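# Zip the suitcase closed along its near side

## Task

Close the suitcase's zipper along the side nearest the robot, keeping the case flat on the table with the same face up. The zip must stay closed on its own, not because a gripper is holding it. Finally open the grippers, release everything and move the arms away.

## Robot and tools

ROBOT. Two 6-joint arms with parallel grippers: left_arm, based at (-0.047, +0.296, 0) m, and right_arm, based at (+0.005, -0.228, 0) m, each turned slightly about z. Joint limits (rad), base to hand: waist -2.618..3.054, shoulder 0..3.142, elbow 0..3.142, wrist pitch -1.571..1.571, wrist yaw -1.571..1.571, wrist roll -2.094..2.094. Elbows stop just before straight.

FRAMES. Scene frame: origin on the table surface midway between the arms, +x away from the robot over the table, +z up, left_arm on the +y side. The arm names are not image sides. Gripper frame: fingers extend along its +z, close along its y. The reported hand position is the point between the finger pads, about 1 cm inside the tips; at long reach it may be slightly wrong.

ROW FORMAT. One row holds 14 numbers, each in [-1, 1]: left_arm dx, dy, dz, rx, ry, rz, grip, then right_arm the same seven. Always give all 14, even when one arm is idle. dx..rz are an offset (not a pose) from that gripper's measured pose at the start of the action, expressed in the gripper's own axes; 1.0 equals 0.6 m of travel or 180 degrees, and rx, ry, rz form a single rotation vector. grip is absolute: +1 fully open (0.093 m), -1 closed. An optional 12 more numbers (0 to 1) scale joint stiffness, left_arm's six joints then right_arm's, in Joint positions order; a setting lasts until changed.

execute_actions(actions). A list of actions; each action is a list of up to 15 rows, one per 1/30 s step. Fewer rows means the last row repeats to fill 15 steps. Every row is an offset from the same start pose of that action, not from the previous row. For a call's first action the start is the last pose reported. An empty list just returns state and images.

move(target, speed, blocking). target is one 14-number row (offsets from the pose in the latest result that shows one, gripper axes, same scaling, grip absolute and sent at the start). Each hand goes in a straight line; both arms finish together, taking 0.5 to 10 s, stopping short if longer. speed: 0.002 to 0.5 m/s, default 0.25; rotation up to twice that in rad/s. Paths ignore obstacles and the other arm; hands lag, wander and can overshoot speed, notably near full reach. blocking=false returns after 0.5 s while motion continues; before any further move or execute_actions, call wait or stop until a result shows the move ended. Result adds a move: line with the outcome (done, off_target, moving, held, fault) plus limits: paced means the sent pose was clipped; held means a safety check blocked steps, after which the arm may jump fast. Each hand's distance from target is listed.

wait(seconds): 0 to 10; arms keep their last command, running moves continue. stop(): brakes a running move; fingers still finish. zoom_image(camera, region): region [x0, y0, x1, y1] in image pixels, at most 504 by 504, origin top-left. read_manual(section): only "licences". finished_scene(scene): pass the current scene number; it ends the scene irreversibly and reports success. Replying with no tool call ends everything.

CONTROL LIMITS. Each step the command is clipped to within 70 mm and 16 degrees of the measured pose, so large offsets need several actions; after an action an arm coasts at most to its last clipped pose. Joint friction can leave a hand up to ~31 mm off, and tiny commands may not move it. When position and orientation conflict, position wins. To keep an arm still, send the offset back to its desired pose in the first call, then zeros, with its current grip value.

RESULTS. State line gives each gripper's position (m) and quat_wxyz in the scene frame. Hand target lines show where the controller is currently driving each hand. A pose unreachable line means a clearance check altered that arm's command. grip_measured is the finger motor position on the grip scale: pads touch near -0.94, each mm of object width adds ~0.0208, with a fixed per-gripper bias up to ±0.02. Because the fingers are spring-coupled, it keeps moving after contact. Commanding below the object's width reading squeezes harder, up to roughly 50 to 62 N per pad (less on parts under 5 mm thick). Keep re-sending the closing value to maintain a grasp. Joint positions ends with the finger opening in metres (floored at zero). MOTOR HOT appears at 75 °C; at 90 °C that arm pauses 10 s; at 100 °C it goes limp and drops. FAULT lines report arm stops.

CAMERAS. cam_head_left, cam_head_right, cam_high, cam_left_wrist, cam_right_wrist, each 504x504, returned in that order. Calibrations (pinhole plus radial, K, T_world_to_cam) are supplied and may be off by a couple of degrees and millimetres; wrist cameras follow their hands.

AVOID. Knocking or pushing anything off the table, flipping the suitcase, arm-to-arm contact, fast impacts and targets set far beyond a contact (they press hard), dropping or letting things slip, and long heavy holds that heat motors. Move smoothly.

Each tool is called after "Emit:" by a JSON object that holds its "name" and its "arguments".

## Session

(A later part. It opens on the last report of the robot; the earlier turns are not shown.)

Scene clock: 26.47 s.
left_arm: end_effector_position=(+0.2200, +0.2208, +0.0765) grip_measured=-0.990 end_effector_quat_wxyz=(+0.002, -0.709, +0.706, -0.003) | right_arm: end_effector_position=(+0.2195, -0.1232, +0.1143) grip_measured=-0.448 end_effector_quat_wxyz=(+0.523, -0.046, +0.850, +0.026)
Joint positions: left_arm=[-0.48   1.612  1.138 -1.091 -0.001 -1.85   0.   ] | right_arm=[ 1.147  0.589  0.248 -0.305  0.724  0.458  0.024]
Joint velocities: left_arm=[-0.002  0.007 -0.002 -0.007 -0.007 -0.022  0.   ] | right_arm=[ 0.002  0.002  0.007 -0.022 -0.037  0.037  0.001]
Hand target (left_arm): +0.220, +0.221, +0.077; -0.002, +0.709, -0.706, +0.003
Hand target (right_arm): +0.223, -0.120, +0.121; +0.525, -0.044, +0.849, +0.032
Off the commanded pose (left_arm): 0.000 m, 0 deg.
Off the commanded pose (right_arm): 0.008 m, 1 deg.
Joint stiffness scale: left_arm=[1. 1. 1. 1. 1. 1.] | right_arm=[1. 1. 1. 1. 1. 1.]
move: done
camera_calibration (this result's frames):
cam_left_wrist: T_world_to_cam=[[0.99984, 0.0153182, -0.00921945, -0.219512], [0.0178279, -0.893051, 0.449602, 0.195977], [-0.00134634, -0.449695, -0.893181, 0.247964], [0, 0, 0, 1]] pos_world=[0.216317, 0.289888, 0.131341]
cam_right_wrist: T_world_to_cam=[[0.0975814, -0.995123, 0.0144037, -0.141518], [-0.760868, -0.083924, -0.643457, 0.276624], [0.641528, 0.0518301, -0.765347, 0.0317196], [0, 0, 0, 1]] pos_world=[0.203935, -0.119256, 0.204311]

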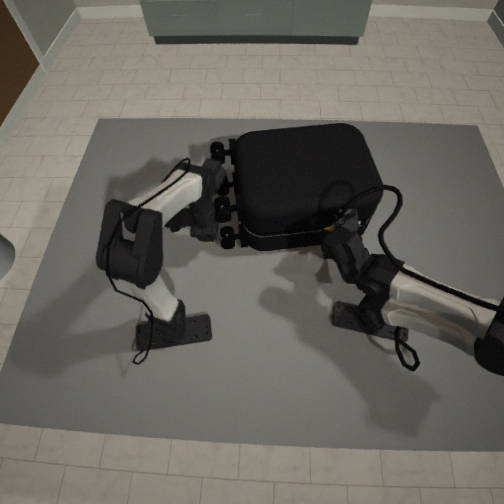

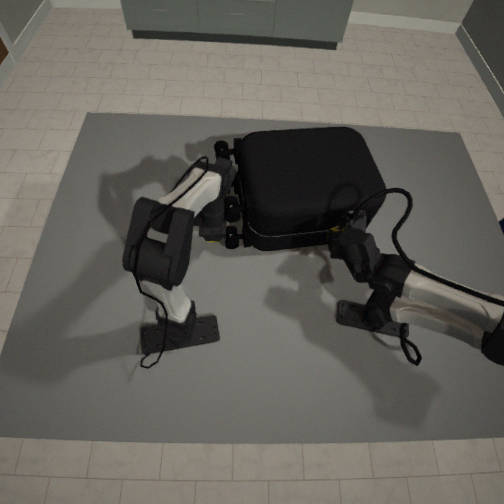

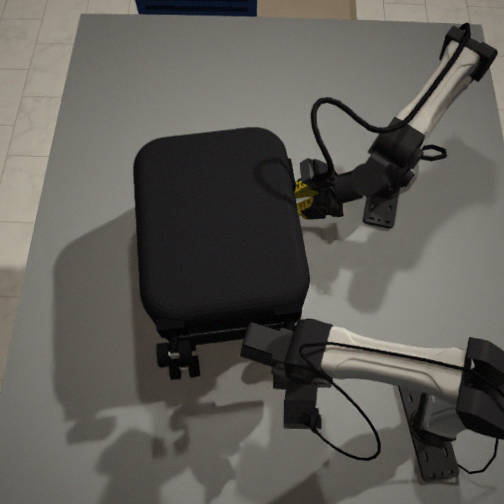

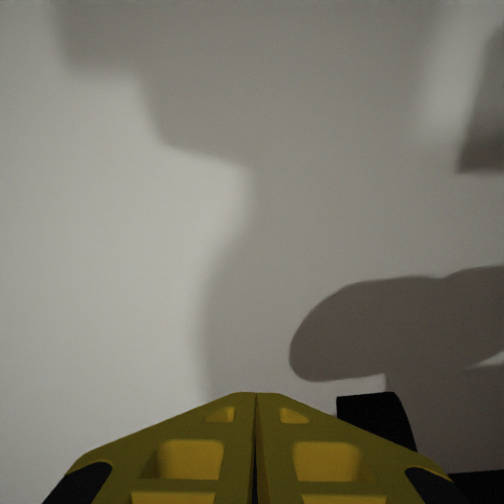

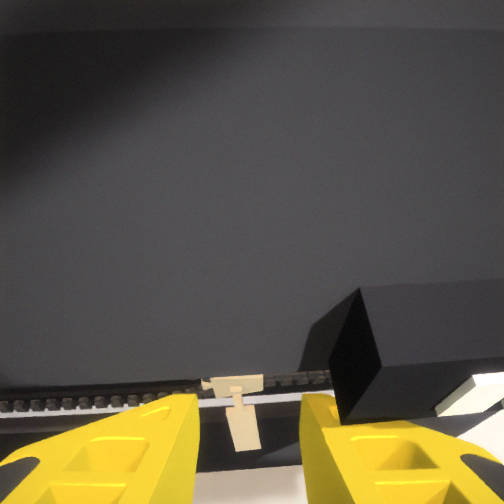

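Emit:
{"name": "move", "arguments": {"target": [0,0,0,0,0,0,-1,-0.02,0.012,0.008,0,0,0,-0.45], "speed": 0.02}}

Emit:
{"name": "move", "arguments": {"target": [0,0,0,0,0,0,-1,-0.008,0,0,0,0,0,-1], "speed": 0.02}}

Scene clock: 27.60 s.
left_arm: end_effector_position=(+0.2200, +0.2208, +0.0765) grip_measured=-0.990 end_effector_quat_wxyz=(+0.002, -0.709, +0.706, -0.003) | right_arm: end_effector_position=(+0.2219, -0.1194, +0.1116) grip_measured=-0.448 end_effector_quat_wxyz=(+0.516, -0.054, +0.855, +0.018)
Joint positions: left_arm=[-0.48   1.612  1.138 -1.091 -0.001 -1.85   0.   ] | right_arm=[ 1.147  0.645  0.261 -0.286  0.721  0.454  0.024]
Joint velocities: left_arm=[-0.007 -0.007  0.012 -0.022  0.037  0.007  0.   ] | right_arm=[-0.007 -0.002 -0.007 -0.051 -0.007 -0.007 -0.   ]
Hand target (left_arm): +0.220, +0.221, +0.077; -0.002, +0.709, -0.706, +0.003
Hand target (right_arm): +0.227, -0.115, +0.123; +0.523, -0.047, +0.850, +0.026
Off the commanded pose (left_arm): 0.000 m, 0 deg.
Off the commanded pose (right_arm): 0.014 m, 2 deg.
Joint stiffness scale: left_arm=[1. 1. 1. 1. 1. 1.] | right_arm=[1. 1. 1. 1. 1. 1.]
move: off_target (right_arm)
camera_calibration (this result's frames):
cam_left_wrist: T_world_to_cam=[[0.99984, 0.0153182, -0.00921945, -0.219512], [0.0178279, -0.893051, 0.449602, 0.195977], [-0.00134634, -0.449695, -0.893181, 0.247964], [0, 0, 0, 1]] pos_world=[0.216317, 0.289888, 0.131341]
cam_right_wrist: T_world_to_cam=[[0.102154, -0.994133, 0.0355599, -0.141158], [-0.770217, -0.101667, -0.629626, 0.275446], [0.629547, 0.0369302, -0.776084, 0.0300273], [0, 0, 0, 1]] pos_world=[0.20767, -0.113435, 0.201751]

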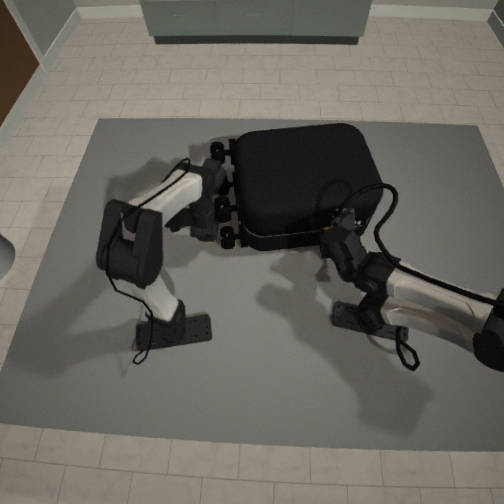

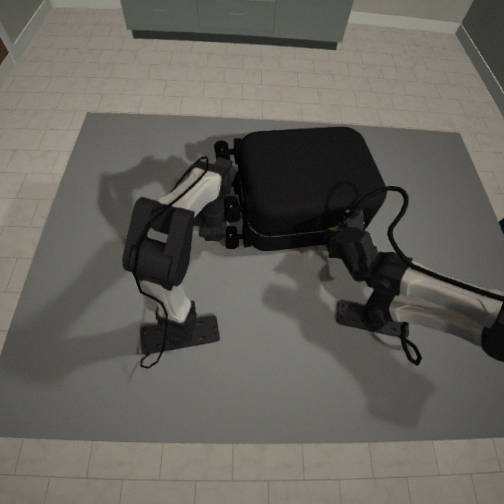

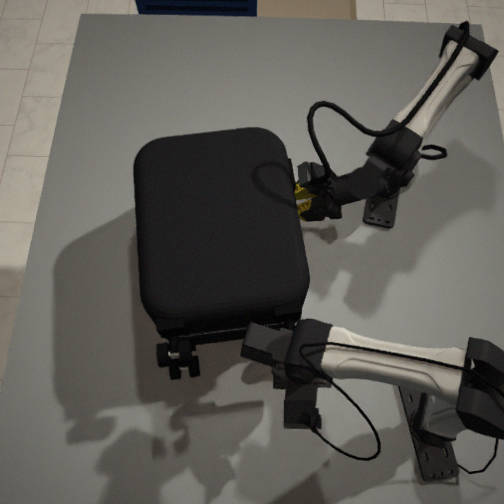

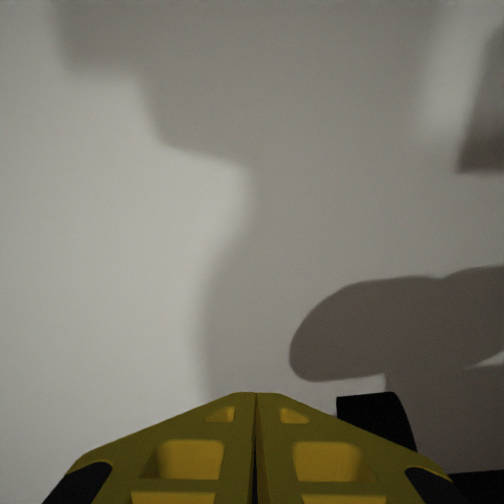

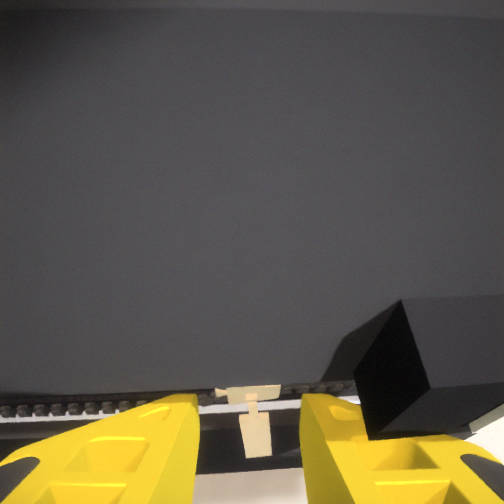

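Scene clock: 28.30 s.
left_arm: end_effector_position=(+0.2200, +0.2208, +0.0765) grip_measured=-0.990 end_effector_quat_wxyz=(+0.002, -0.709, +0.706, -0.003) | right_arm: end_effector_position=(+0.2217, -0.1196, +0.1113) grip_measured=-0.986 end_effector_quat_wxyz=(+0.516, -0.056, +0.855, +0.016)
Joint positions: left_arm=[-0.48   1.612  1.138 -1.091 -0.001 -1.85   0.   ] | right_arm=[ 1.147  0.645  0.261 -0.288  0.721  0.451  0.   ]
Joint velocities: left_arm=[-0.002 -0.012  0.002 -0.007  0.022  0.051  0.   ] | right_arm=[-0.007  0.002 -0.012  0.051 -0.007 -0.051  0.   ]
Hand target (left_arm): +0.220, +0.221, +0.077; -0.002, +0.709, -0.706, +0.003
Hand target (right_arm): +0.224, -0.119, +0.116; +0.516, -0.054, +0.855, +0.018
Off the commanded pose (left_arm): 0.000 m, 0 deg.
Off the commanded pose (right_arm): 0.005 m, 0 deg.
Joint stiffness scale: left_arm=[1. 1. 1. 1. 1. 1.] | right_arm=[1. 1. 1. 1. 1. 1.]
move: done
camera_calibration (this result's frames):
cam_left_wrist: T_world_to_cam=[[0.99984, 0.0153182, -0.00921945, -0.219512], [0.0178279, -0.893051, 0.449602, 0.195977], [-0.00134634, -0.449695, -0.893181, 0.247964], [0, 0, 0, 1]] pos_world=[0.216317, 0.289888, 0.131341]
cam_right_wrist: T_world_to_cam=[[0.103604, -0.993827, 0.0396721, -0.142066], [-0.770612, -0.105424, -0.628524, 0.274646], [0.628827, 0.0345456, -0.776778, 0.029842], [0, 0, 0, 1]] pos_world=[0.207598, -0.113266, 0.201438]

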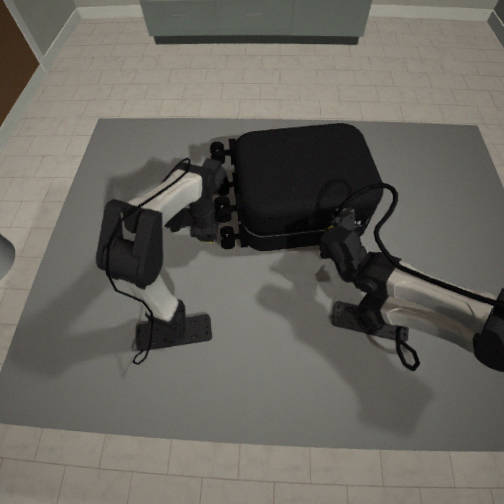

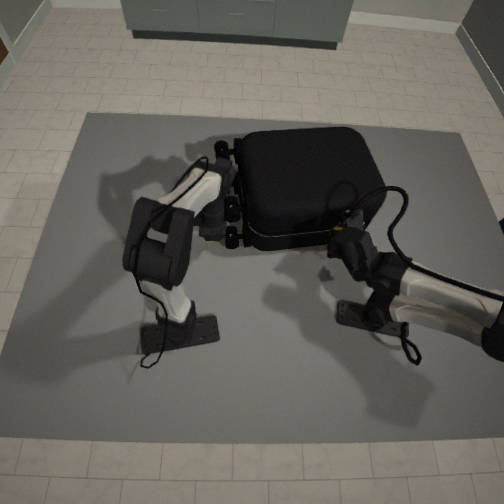

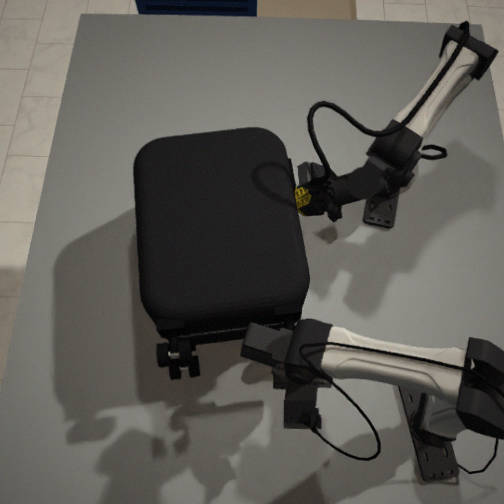

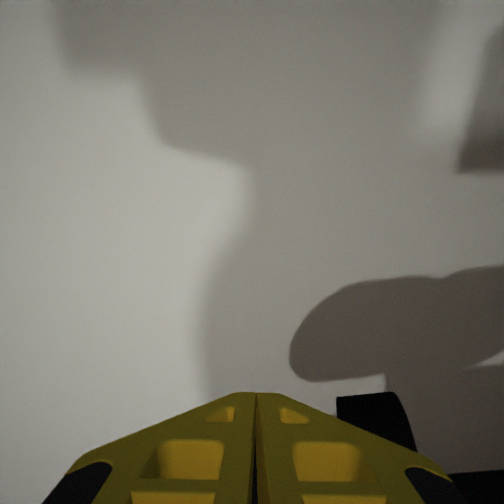

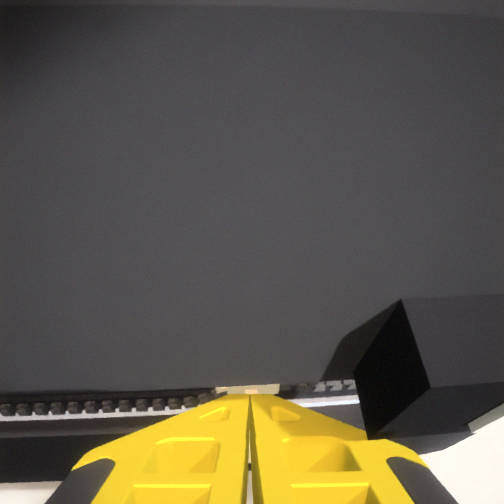

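Missed; open and go deeper along the finger axis.

Emit:
{"name": "move", "arguments": {"target": [0,0,0,0,0,0,-1,0,0,0,0,0,0,-0.45]}}

Emit:
{"name": "move", "arguments": {"target": [0,0,0,0,0,0,-1,-0.012,0,0.022,0,-0.01,0.012,-0.45], "speed": 0.02}}

Emit:
{"name": "move", "arguments": {"target": [0,0,0,0,0,0,-1,-0.006,0,0,0,0,0,-1], "speed": 0.02}}

Scene clock: 29.33 s.
left_arm: end_effector_position=(+0.2201, +0.2209, +0.0765) grip_measured=-0.990 end_effector_quat_wxyz=(+0.002, -0.709, +0.706, -0.002) | right_arm: end_effector_position=(+0.2217, -0.1196, +0.1112) grip_measured=-0.452 end_effector_quat_wxyz=(+0.515, -0.056, +0.855, +0.016)
Joint positions: left_arm=[-0.48   1.612  1.138 -1.091 -0.001 -1.85   0.   ] | right_arm=[ 1.147  0.645  0.261 -0.289  0.721  0.45   0.024]
Joint velocities: left_arm=[ 0.002  0.012 -0.002 -0.007 -0.037 -0.051  0.   ] | right_arm=[-0.012  0.012  0.012  0.007 -0.066  0.081 -0.   ]
Hand target (left_arm): +0.220, +0.221, +0.077; -0.002, +0.709, -0.706, +0.003
Hand target (right_arm): +0.222, -0.120, +0.111; +0.516, -0.056, +0.855, +0.016
Off the commanded pose (left_arm): 0.000 m, 0 deg.
Off the commanded pose (right_arm): 0.000 m, 0 deg.
Joint stiffness scale: left_arm=[1. 1. 1. 1. 1. 1.] | right_arm=[1. 1. 1. 1. 1. 1.]
move: done
camera_calibration (this result's frames):
cam_left_wrist: T_world_to_cam=[[0.999841, 0.0153241, -0.00911019, -0.21954], [0.0177835, -0.893216, 0.449276, 0.196103], [-0.00125263, -0.449367, -0.893347, 0.247911], [0, 0, 0, 1]] pos_world=[0.216328, 0.28993, 0.131366]
cam_right_wrist: T_world_to_cam=[[0.104093, -0.993758, 0.0401328, -0.142192], [-0.770803, -0.106108, -0.628175, 0.274478], [0.628512, 0.0344541, -0.777037, 0.0298919], [0, 0, 0, 1]] pos_world=[0.207582, -0.11321, 0.201354]

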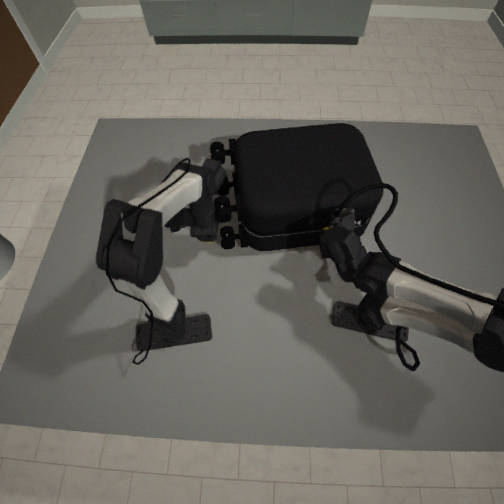

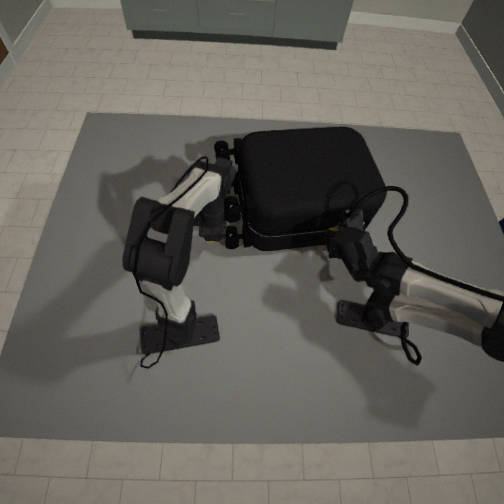

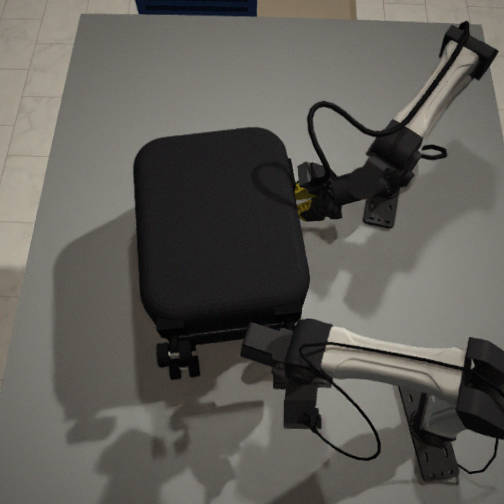

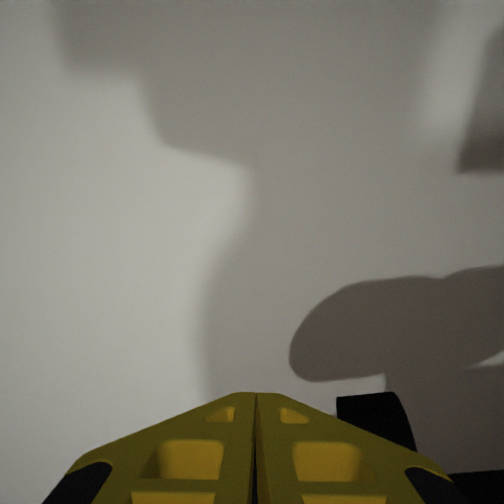

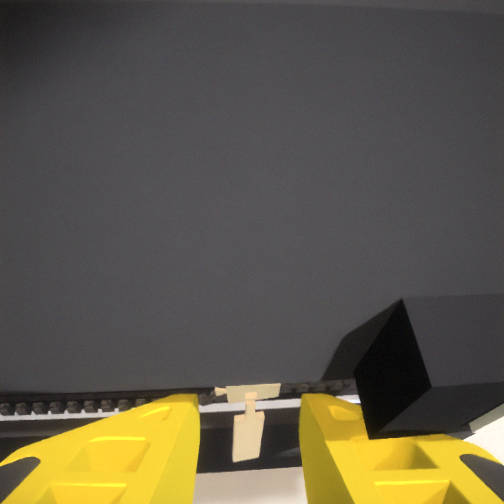

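Scene clock: 30.80 s.
left_arm: end_effector_position=(+0.2201, +0.2209, +0.0765) grip_measured=-0.990 end_effector_quat_wxyz=(+0.002, -0.709, +0.706, -0.002) | right_arm: end_effector_position=(+0.2317, -0.1209, +0.1114) grip_measured=-0.452 end_effector_quat_wxyz=(+0.522, -0.042, +0.851, +0.019)
Joint positions: left_arm=[-0.48   1.612  1.138 -1.091 -0.001 -1.85   0.   ] | right_arm=[ 1.091  0.679  0.247 -0.198  0.692  0.423  0.024]
Joint velocities: left_arm=[-0.027 -0.007 -0.007 -0.007  0.037 -0.037  0.   ] | right_arm=[-0.012 -0.007  0.002  0.007 -0.037 -0.022 -0.   ]
Hand target (left_arm): +0.220, +0.221, +0.077; -0.002, +0.709, -0.706, +0.002
Hand target (right_arm): +0.236, -0.118, +0.112; +0.528, -0.039, +0.848, +0.027
Off the commanded pose (left_arm): 0.000 m, 0 deg.
Off the commanded pose (right_arm): 0.006 m, 1 deg.
Joint stiffness scale: left_arm=[1. 1. 1. 1. 1. 1.] | right_arm=[1. 1. 1. 1. 1. 1.]
move: done
camera_calibration (this result's frames):
cam_left_wrist: T_world_to_cam=[[0.999841, 0.0153241, -0.00911019, -0.21954], [0.0177835, -0.893216, 0.449276, 0.196103], [-0.00125263, -0.449367, -0.893347, 0.247911], [0, 0, 0, 1]] pos_world=[0.216328, 0.28993, 0.131366]
cam_right_wrist: T_world_to_cam=[[0.0830871, -0.996311, 0.0214759, -0.137886], [-0.763394, -0.0774859, -0.641269, 0.285397], [0.640568, 0.0368867, -0.767015, 0.020132], [0, 0, 0, 1]] pos_world=[0.21643, -0.116005, 0.201419]

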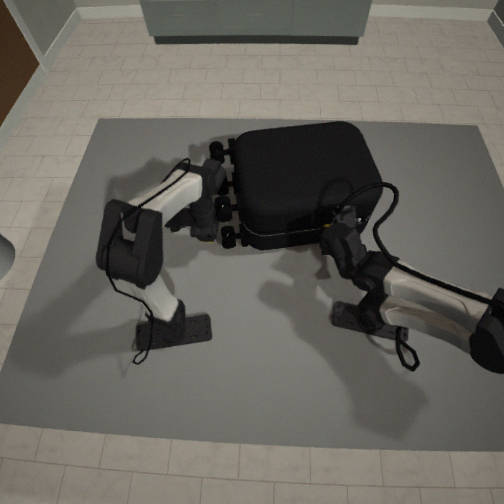

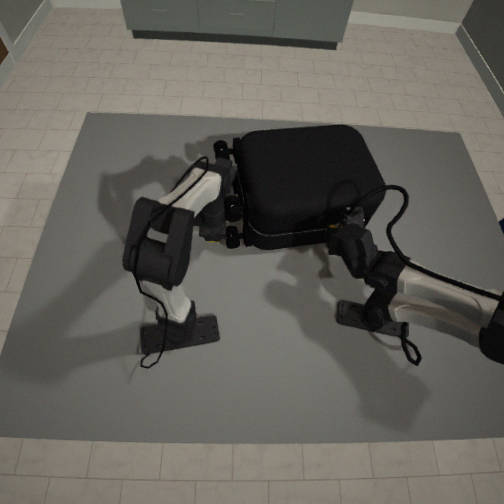

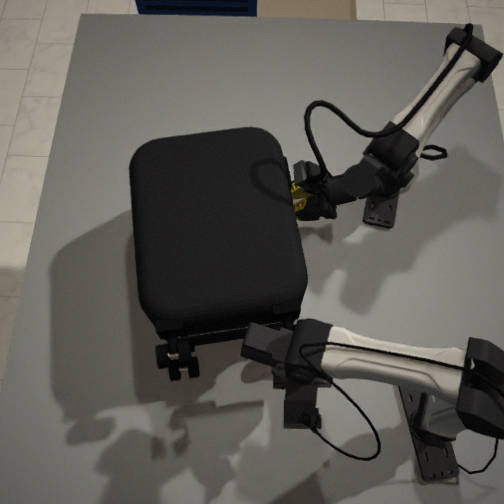

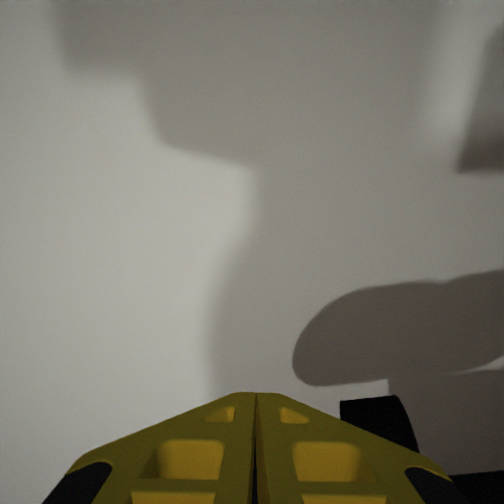

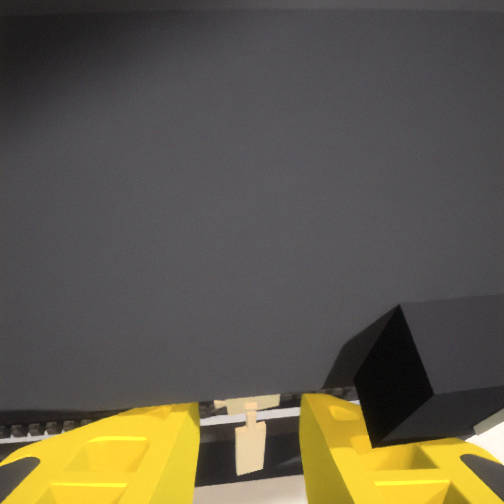

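Scene clock: 31.50 s.
left_arm: end_effector_position=(+0.2201, +0.2209, +0.0765) grip_measured=-0.990 end_effector_quat_wxyz=(+0.002, -0.709, +0.706, -0.002) | right_arm: end_effector_position=(+0.2308, -0.1194, +0.1102) grip_measured=-0.976 end_effector_quat_wxyz=(+0.520, -0.046, +0.853, +0.022)
Joint positions: left_arm=[-0.48   1.612  1.138 -1.091 -0.001 -1.85   0.   ] | right_arm=[ 1.094  0.679  0.247 -0.202  0.683  0.422  0.   ]
Joint velocities: left_arm=[-0.002 -0.002  0.012 -0.037  0.022  0.007  0.   ] | right_arm=[ 0.002  0.012  0.012 -0.022  0.022 -0.066  0.   ]
Hand target (left_arm): +0.220, +0.221, +0.077; -0.002, +0.709, -0.706, +0.002
Hand target (right_arm): +0.233, -0.121, +0.115; +0.522, -0.042, +0.851, +0.019
Off the commanded pose (left_arm): 0.000 m, 0 deg.
Off the commanded pose (right_arm): 0.005 m, 1 deg.
Joint stiffness scale: left_arm=[1. 1. 1. 1. 1. 1.] | right_arm=[1. 1. 1. 1. 1. 1.]
move: done
camera_calibration (this result's frames):
cam_left_wrist: T_world_to_cam=[[0.999841, 0.0153241, -0.00911019, -0.21954], [0.0177835, -0.893216, 0.449276, 0.196103], [-0.00125263, -0.449367, -0.893347, 0.247911], [0, 0, 0, 1]] pos_world=[0.216328, 0.28993, 0.131366]
cam_right_wrist: T_world_to_cam=[[0.092901, -0.995448, 0.0212644, -0.138455], [-0.766669, -0.085144, -0.636372, 0.283334], [0.635286, 0.0428169, -0.771089, 0.0221506], [0, 0, 0, 1]] pos_world=[0.216014, -0.114649, 0.20033]

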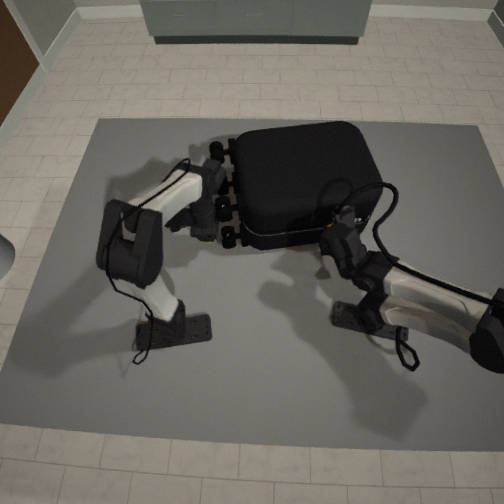

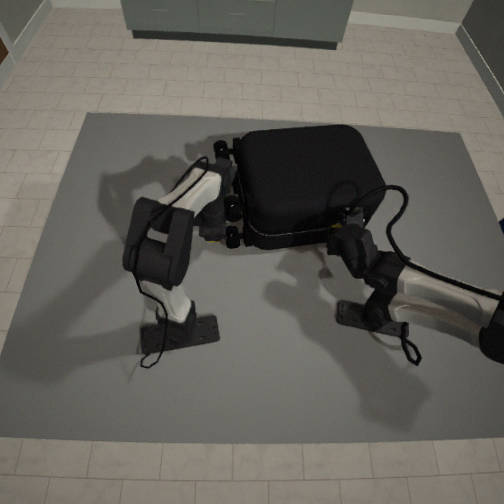

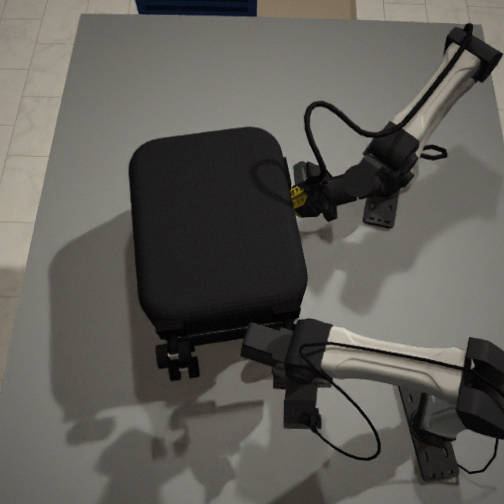

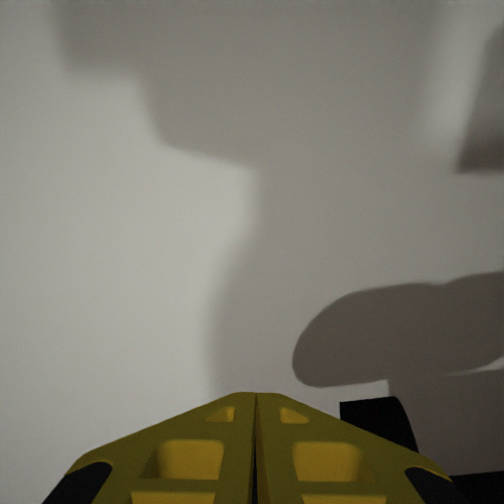

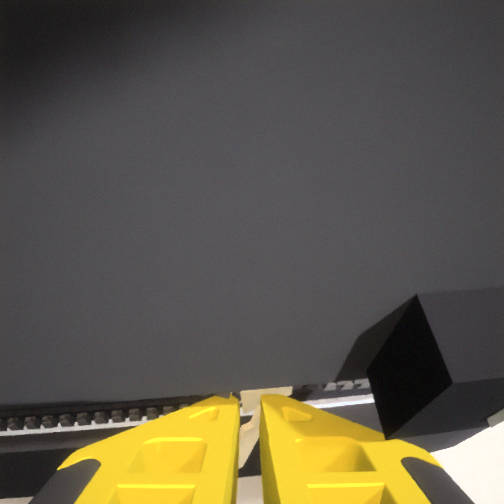

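Emit:
{"name": "move", "arguments": {"target": [0,0,0,0,0,0,-1,-0.011,0.1,-0.013,0,0,0,-1], "speed": 0.03}}

Scene clock: 34.27 s.
left_arm: end_effector_position=(+0.2201, +0.2209, +0.0765) grip_measured=-0.990 end_effector_quat_wxyz=(+0.002, -0.709, +0.706, -0.002) | right_arm: end_effector_position=(+0.2204, -0.0642, +0.1150) grip_measured=-0.986 end_effector_quat_wxyz=(+0.517, -0.048, +0.854, +0.023)
Joint positions: left_arm=[-0.48   1.612  1.138 -1.091 -0.001 -1.85   0.   ] | right_arm=[ 1.355  0.994  0.397 -0.211  0.875  0.666  0.   ]
Joint velocities: left_arm=[-0.012 -0.007 -0.002 -0.051 -0.051 -0.037  0.   ] | right_arm=[-0.007 -0.002 -0.007  0.022  0.066  0.022  0.   ]
Hand target (left_arm): +0.220, +0.221, +0.077; -0.002, +0.709, -0.706, +0.002
Hand target (right_arm): +0.221, -0.060, +0.119; +0.520, -0.047, +0.852, +0.022
Off the commanded pose (left_arm): 0.000 m, 0 deg.
Off the commanded pose (right_arm): 0.006 m, 0 deg.
Joint stiffness scale: left_arm=[1. 1. 1. 1. 1. 1.] | right_arm=[1. 1. 1. 1. 1. 1.]
move: done
camera_calibration (this result's frames):
cam_left_wrist: T_world_to_cam=[[0.999841, 0.0153241, -0.00911019, -0.21954], [0.0177835, -0.893216, 0.449276, 0.196103], [-0.00125263, -0.449367, -0.893347, 0.247911], [0, 0, 0, 1]] pos_world=[0.216328, 0.28993, 0.131366]
cam_right_wrist: T_world_to_cam=[[0.0965518, -0.995114, 0.0206548, -0.0834071], [-0.769563, -0.087796, -0.632507, 0.283152], [0.631229, 0.0451744, -0.77428, 0.0315146], [0, 0, 0, 1]] pos_world=[0.206063, -0.0595636, 0.205219]

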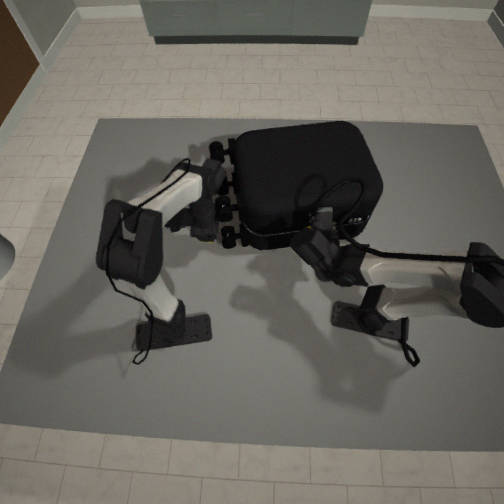

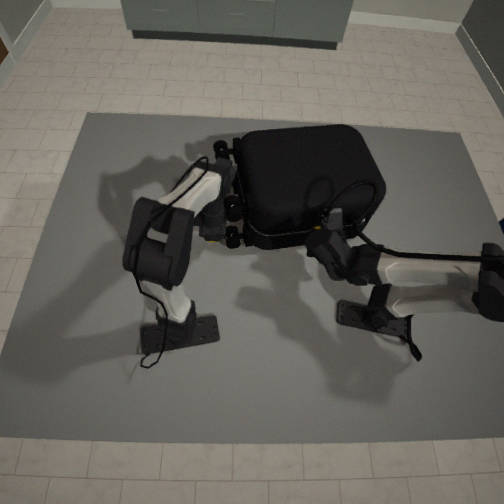

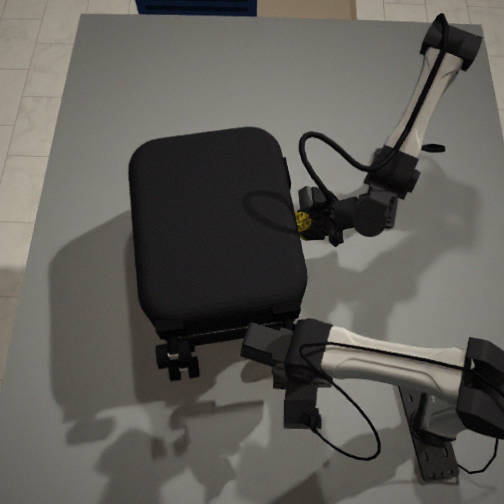

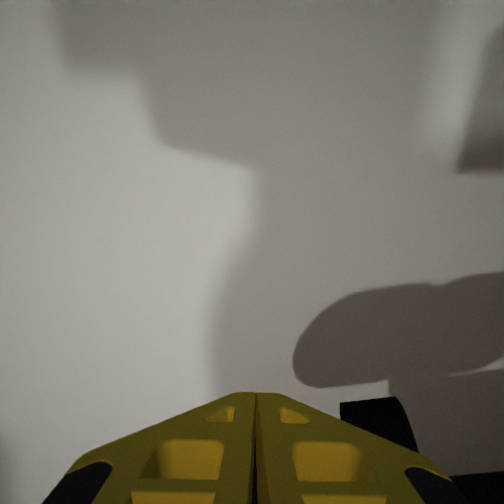

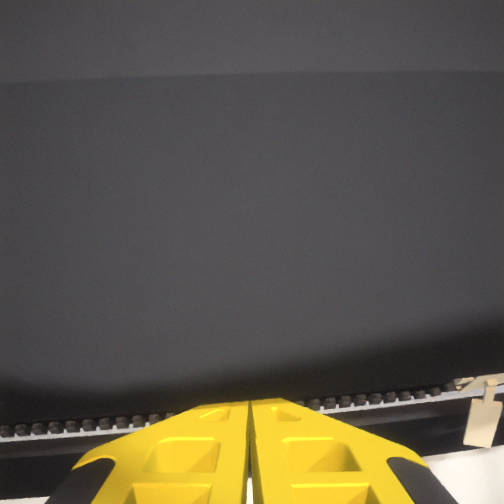

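Emit:
{"name": "move", "arguments": {"target": [0,0,0,0,0,0,-1,0.015,-0.094,-0.008,-0.03,-0.045,-0.008,-0.4], "speed": 0.05}}

Scene clock: 36.77 s.
left_arm: end_effector_position=(+0.2201, +0.2209, +0.0765) grip_measured=-0.990 end_effector_quat_wxyz=(+0.002, -0.709, +0.706, -0.002) | right_arm: end_effector_position=(+0.2191, -0.1180, +0.1159) grip_measured=-0.402 end_effector_quat_wxyz=(+0.576, -0.078, +0.811, +0.064)
Joint positions: left_arm=[-0.48   1.612  1.138 -1.091 -0.001 -1.85   0.   ] | right_arm=[ 1.133  0.416  0.104 -0.12   0.673  0.294  0.026]
Joint velocities: left_arm=[ 0.022 -0.002 -0.007 -0.066 -0.051 -0.007  0.   ] | right_arm=[-0.002  0.002  0.012 -0.022 -0.066 -0.007 -0.001]
Hand target (left_arm): +0.220, +0.221, +0.077; -0.002, +0.709, -0.706, +0.002
Hand target (right_arm): +0.218, -0.121, +0.109; +0.573, -0.081, +0.813, +0.061
Off the commanded pose (left_arm): 0.000 m, 0 deg.
Off the commanded pose (right_arm): 0.007 m, 1 deg.
Joint stiffness scale: left_arm=[1. 1. 1. 1. 1. 1.] | right_arm=[1. 1. 1. 1. 1. 1.]
move: done
camera_calibration (this result's frames):
cam_left_wrist: T_world_to_cam=[[0.999841, 0.0153241, -0.00911019, -0.21954], [0.0177835, -0.893216, 0.449276, 0.196103], [-0.00125263, -0.449367, -0.893347, 0.247911], [0, 0, 0, 1]] pos_world=[0.216328, 0.28993, 0.131366]
cam_right_wrist: T_world_to_cam=[[0.189615, -0.981848, -0.00445699, -0.152702], [-0.6609, -0.124274, -0.740113, 0.262391], [0.726125, 0.143282, -0.672467, 0.0144235], [0, 0, 0, 1]] pos_world=[0.191895, -0.119389, 0.203218]

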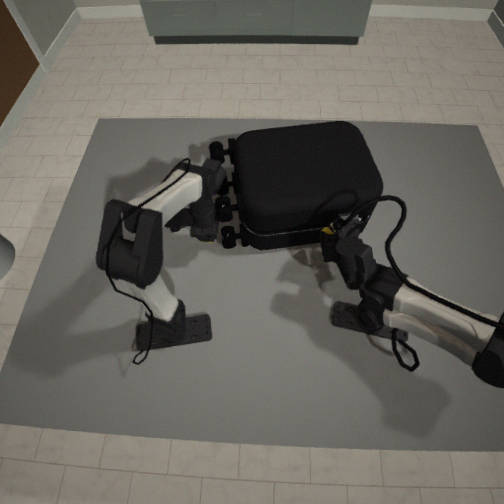

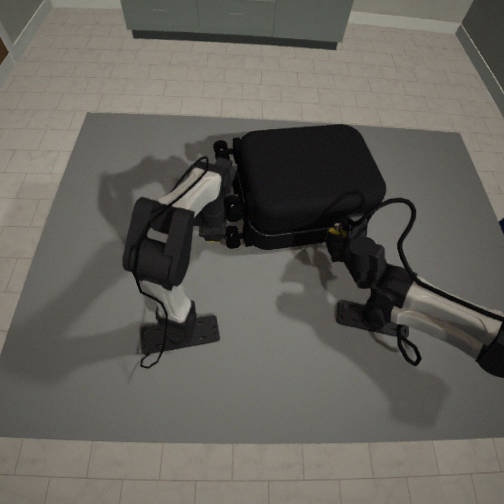

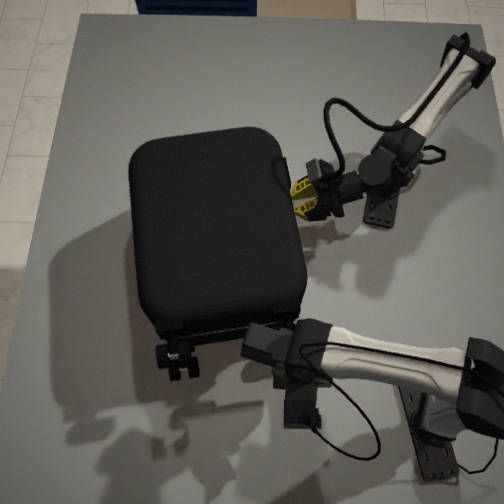

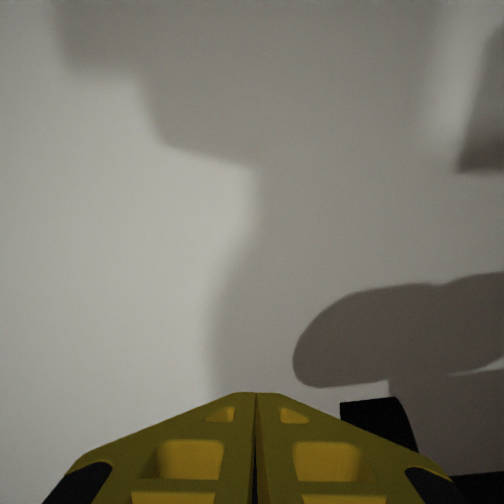

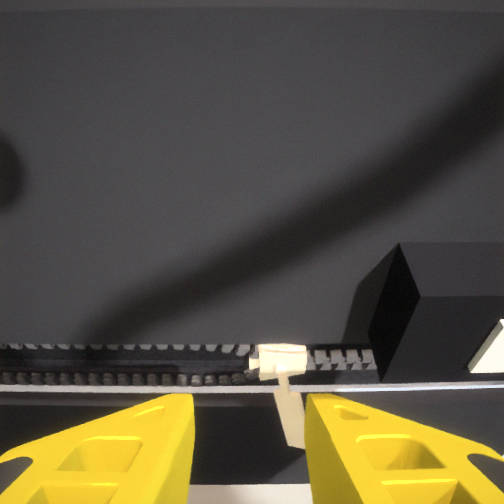

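Emit:
{"name": "move", "arguments": {"target": [0,0,0,0,0,0,-1,0.025,-0.018,0.009,0,0.04,0,-0.3], "speed": 0.03}}

Emit:
{"name": "move", "arguments": {"target": [0,0,0,0,0,0,-1,-0.01,0,0.022,0,0,0,-0.4], "speed": 0.02}}

Scene clock: 39.40 s.
left_arm: end_effector_position=(+0.2201, +0.2209, +0.0765) grip_measured=-0.990 end_effector_quat_wxyz=(+0.002, -0.709, +0.706, -0.002) | right_arm: end_effector_position=(+0.2194, -0.1289, +0.0955) grip_measured=-0.302 end_effector_quat_wxyz=(+0.527, -0.083, +0.844, +0.057)
Joint positions: left_arm=[-0.48   1.612  1.138 -1.091 -0.001 -1.85   0.   ] | right_arm=[ 1.007  0.426  0.123 -0.227  0.527  0.296  0.031]
Joint velocities: left_arm=[-0.002 -0.007 -0.002  0.051 -0.022  0.007  0.   ] | right_arm=[ 0.012 -0.007 -0.007 -0.007  0.007 -0.066 -0.   ]
Hand target (left_arm): +0.220, +0.221, +0.077; -0.002, +0.709, -0.706, +0.002
Hand target (right_arm): +0.221, -0.128, +0.100; +0.524, -0.081, +0.846, +0.058
Off the commanded pose (left_arm): 0.000 m, 0 deg.
Off the commanded pose (right_arm): 0.005 m, 0 deg.
Joint stiffness scale: left_arm=[1. 1. 1. 1. 1. 1.] | right_arm=[1. 1. 1. 1. 1. 1.]
move: done
camera_calibration (this result's frames):
cam_left_wrist: T_world_to_cam=[[0.999841, 0.0153241, -0.00911019, -0.21954], [0.0177835, -0.893216, 0.449276, 0.196103], [-0.00125263, -0.449367, -0.893347, 0.247911], [0, 0, 0, 1]] pos_world=[0.216328, 0.28993, 0.131366]
cam_right_wrist: T_world_to_cam=[[0.192034, -0.981386, 0.0020691, -0.164693], [-0.741559, -0.146485, -0.654701, 0.25278], [0.642817, 0.12419, -0.755885, 0.0258628], [0, 0, 0, 1]] pos_world=[0.202453, -0.127811, 0.185385]

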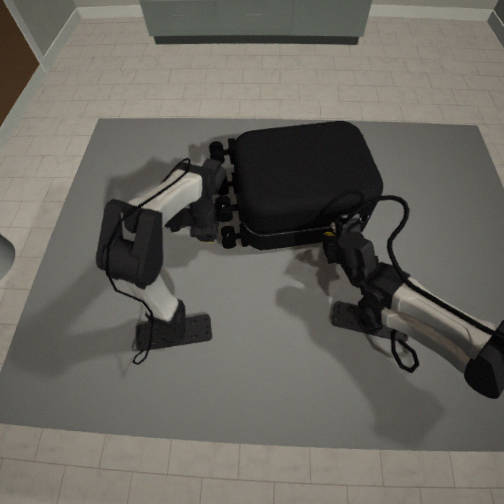

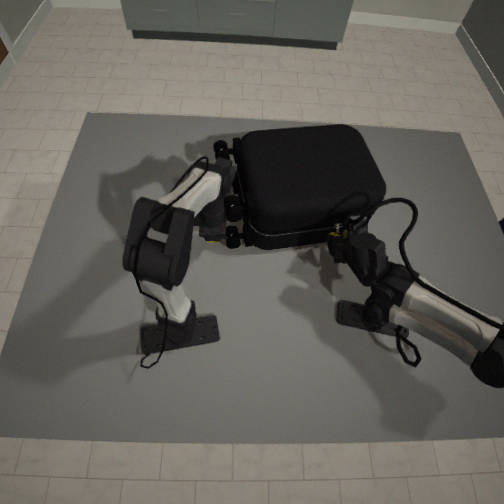

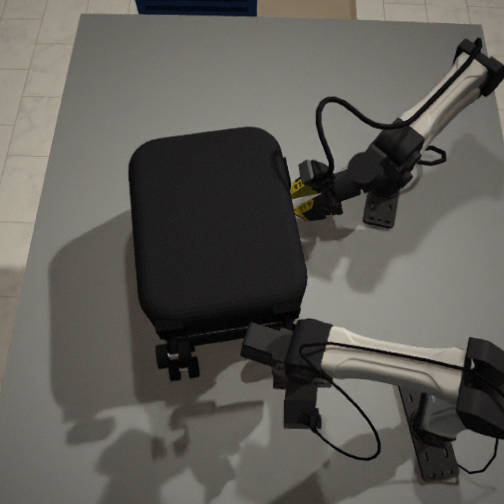

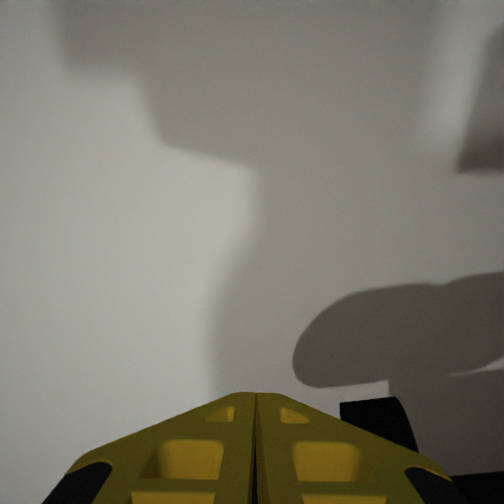

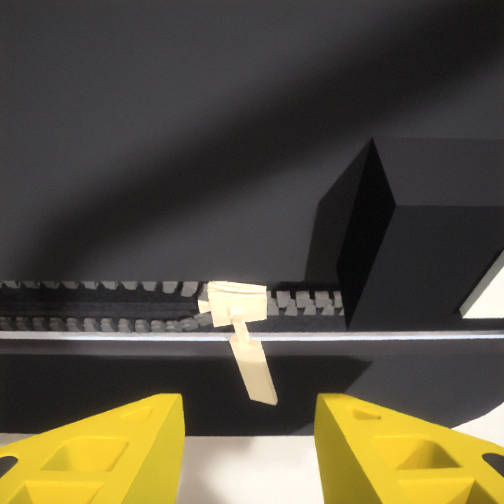

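Scene clock: 40.33 s.
left_arm: end_effector_position=(+0.2201, +0.2209, +0.0765) grip_measured=-0.990 end_effector_quat_wxyz=(+0.002, -0.709, +0.706, -0.002) | right_arm: end_effector_position=(+0.2297, -0.1285, +0.0937) grip_measured=-0.398 end_effector_quat_wxyz=(+0.525, -0.083, +0.845, +0.052)
Joint positions: left_arm=[-0.48   1.612  1.138 -1.091 -0.001 -1.85   0.   ] | right_arm=[ 0.949  0.519  0.123 -0.127  0.485  0.264  0.026]
Joint velocities: left_arm=[-0.002  0.007 -0.002  0.022  0.007 -0.095  0.   ] | right_arm=[-0.007  0.007 -0.002  0.037  0.037 -0.007 -0.001]
Hand target (left_arm): +0.220, +0.221, +0.077; -0.002, +0.709, -0.706, +0.002
Hand target (right_arm): +0.233, -0.126, +0.095; +0.527, -0.083, +0.844, +0.057
Off the commanded pose (left_arm): 0.000 m, 0 deg.
Off the commanded pose (right_arm): 0.005 m, 1 deg.
Joint stiffness scale: left_arm=[1. 1. 1. 1. 1. 1.] | right_arm=[1. 1. 1. 1. 1. 1.]
move: done
camera_calibration (this result's frames):
cam_left_wrist: T_world_to_cam=[[0.999841, 0.0153241, -0.00911019, -0.21954], [0.0177835, -0.893216, 0.449276, 0.196103], [-0.00125263, -0.449367, -0.893347, 0.247911], [0, 0, 0, 1]] pos_world=[0.216328, 0.28993, 0.131366]
cam_right_wrist: T_world_to_cam=[[0.185112, -0.982671, 0.00955596, -0.165549], [-0.745017, -0.146671, -0.650721, 0.259701], [0.640846, 0.113337, -0.759257, 0.0172044], [0, 0, 0, 1]] pos_world=[0.213101, -0.126539, 0.183637]

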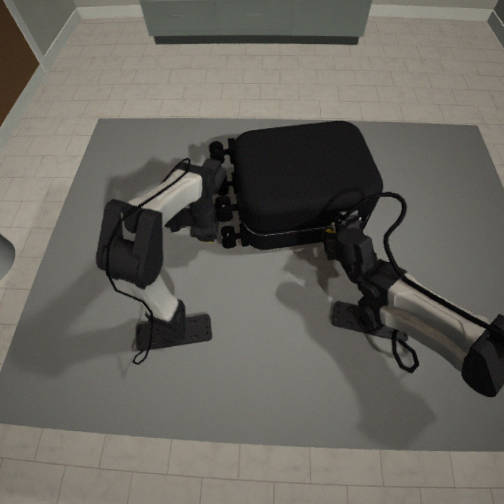

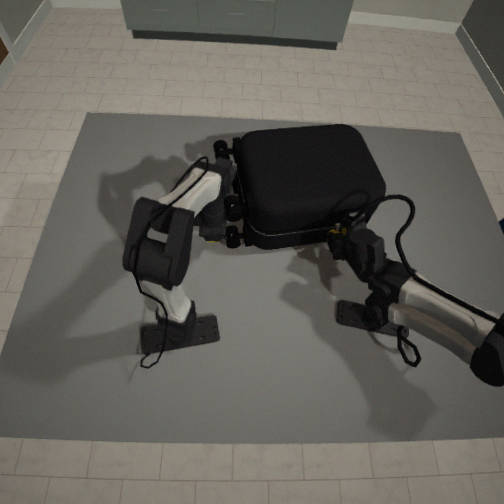

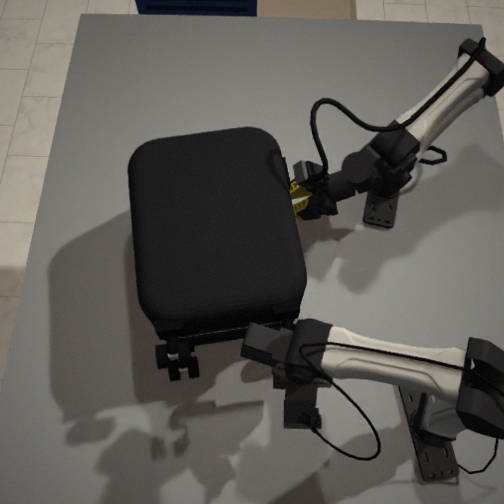

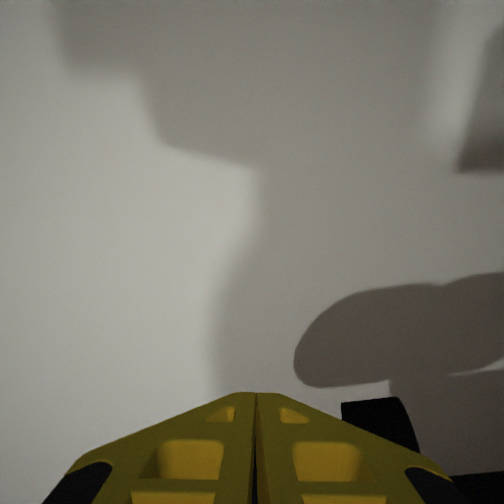

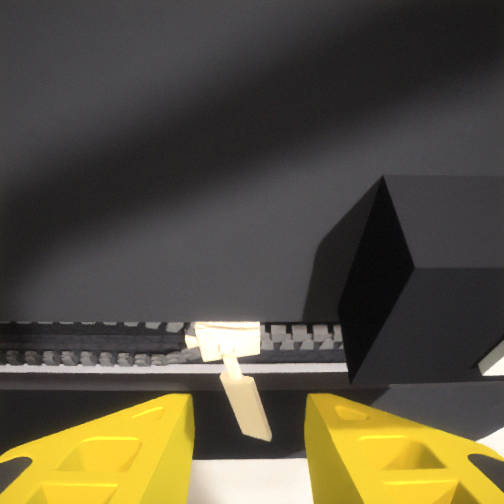

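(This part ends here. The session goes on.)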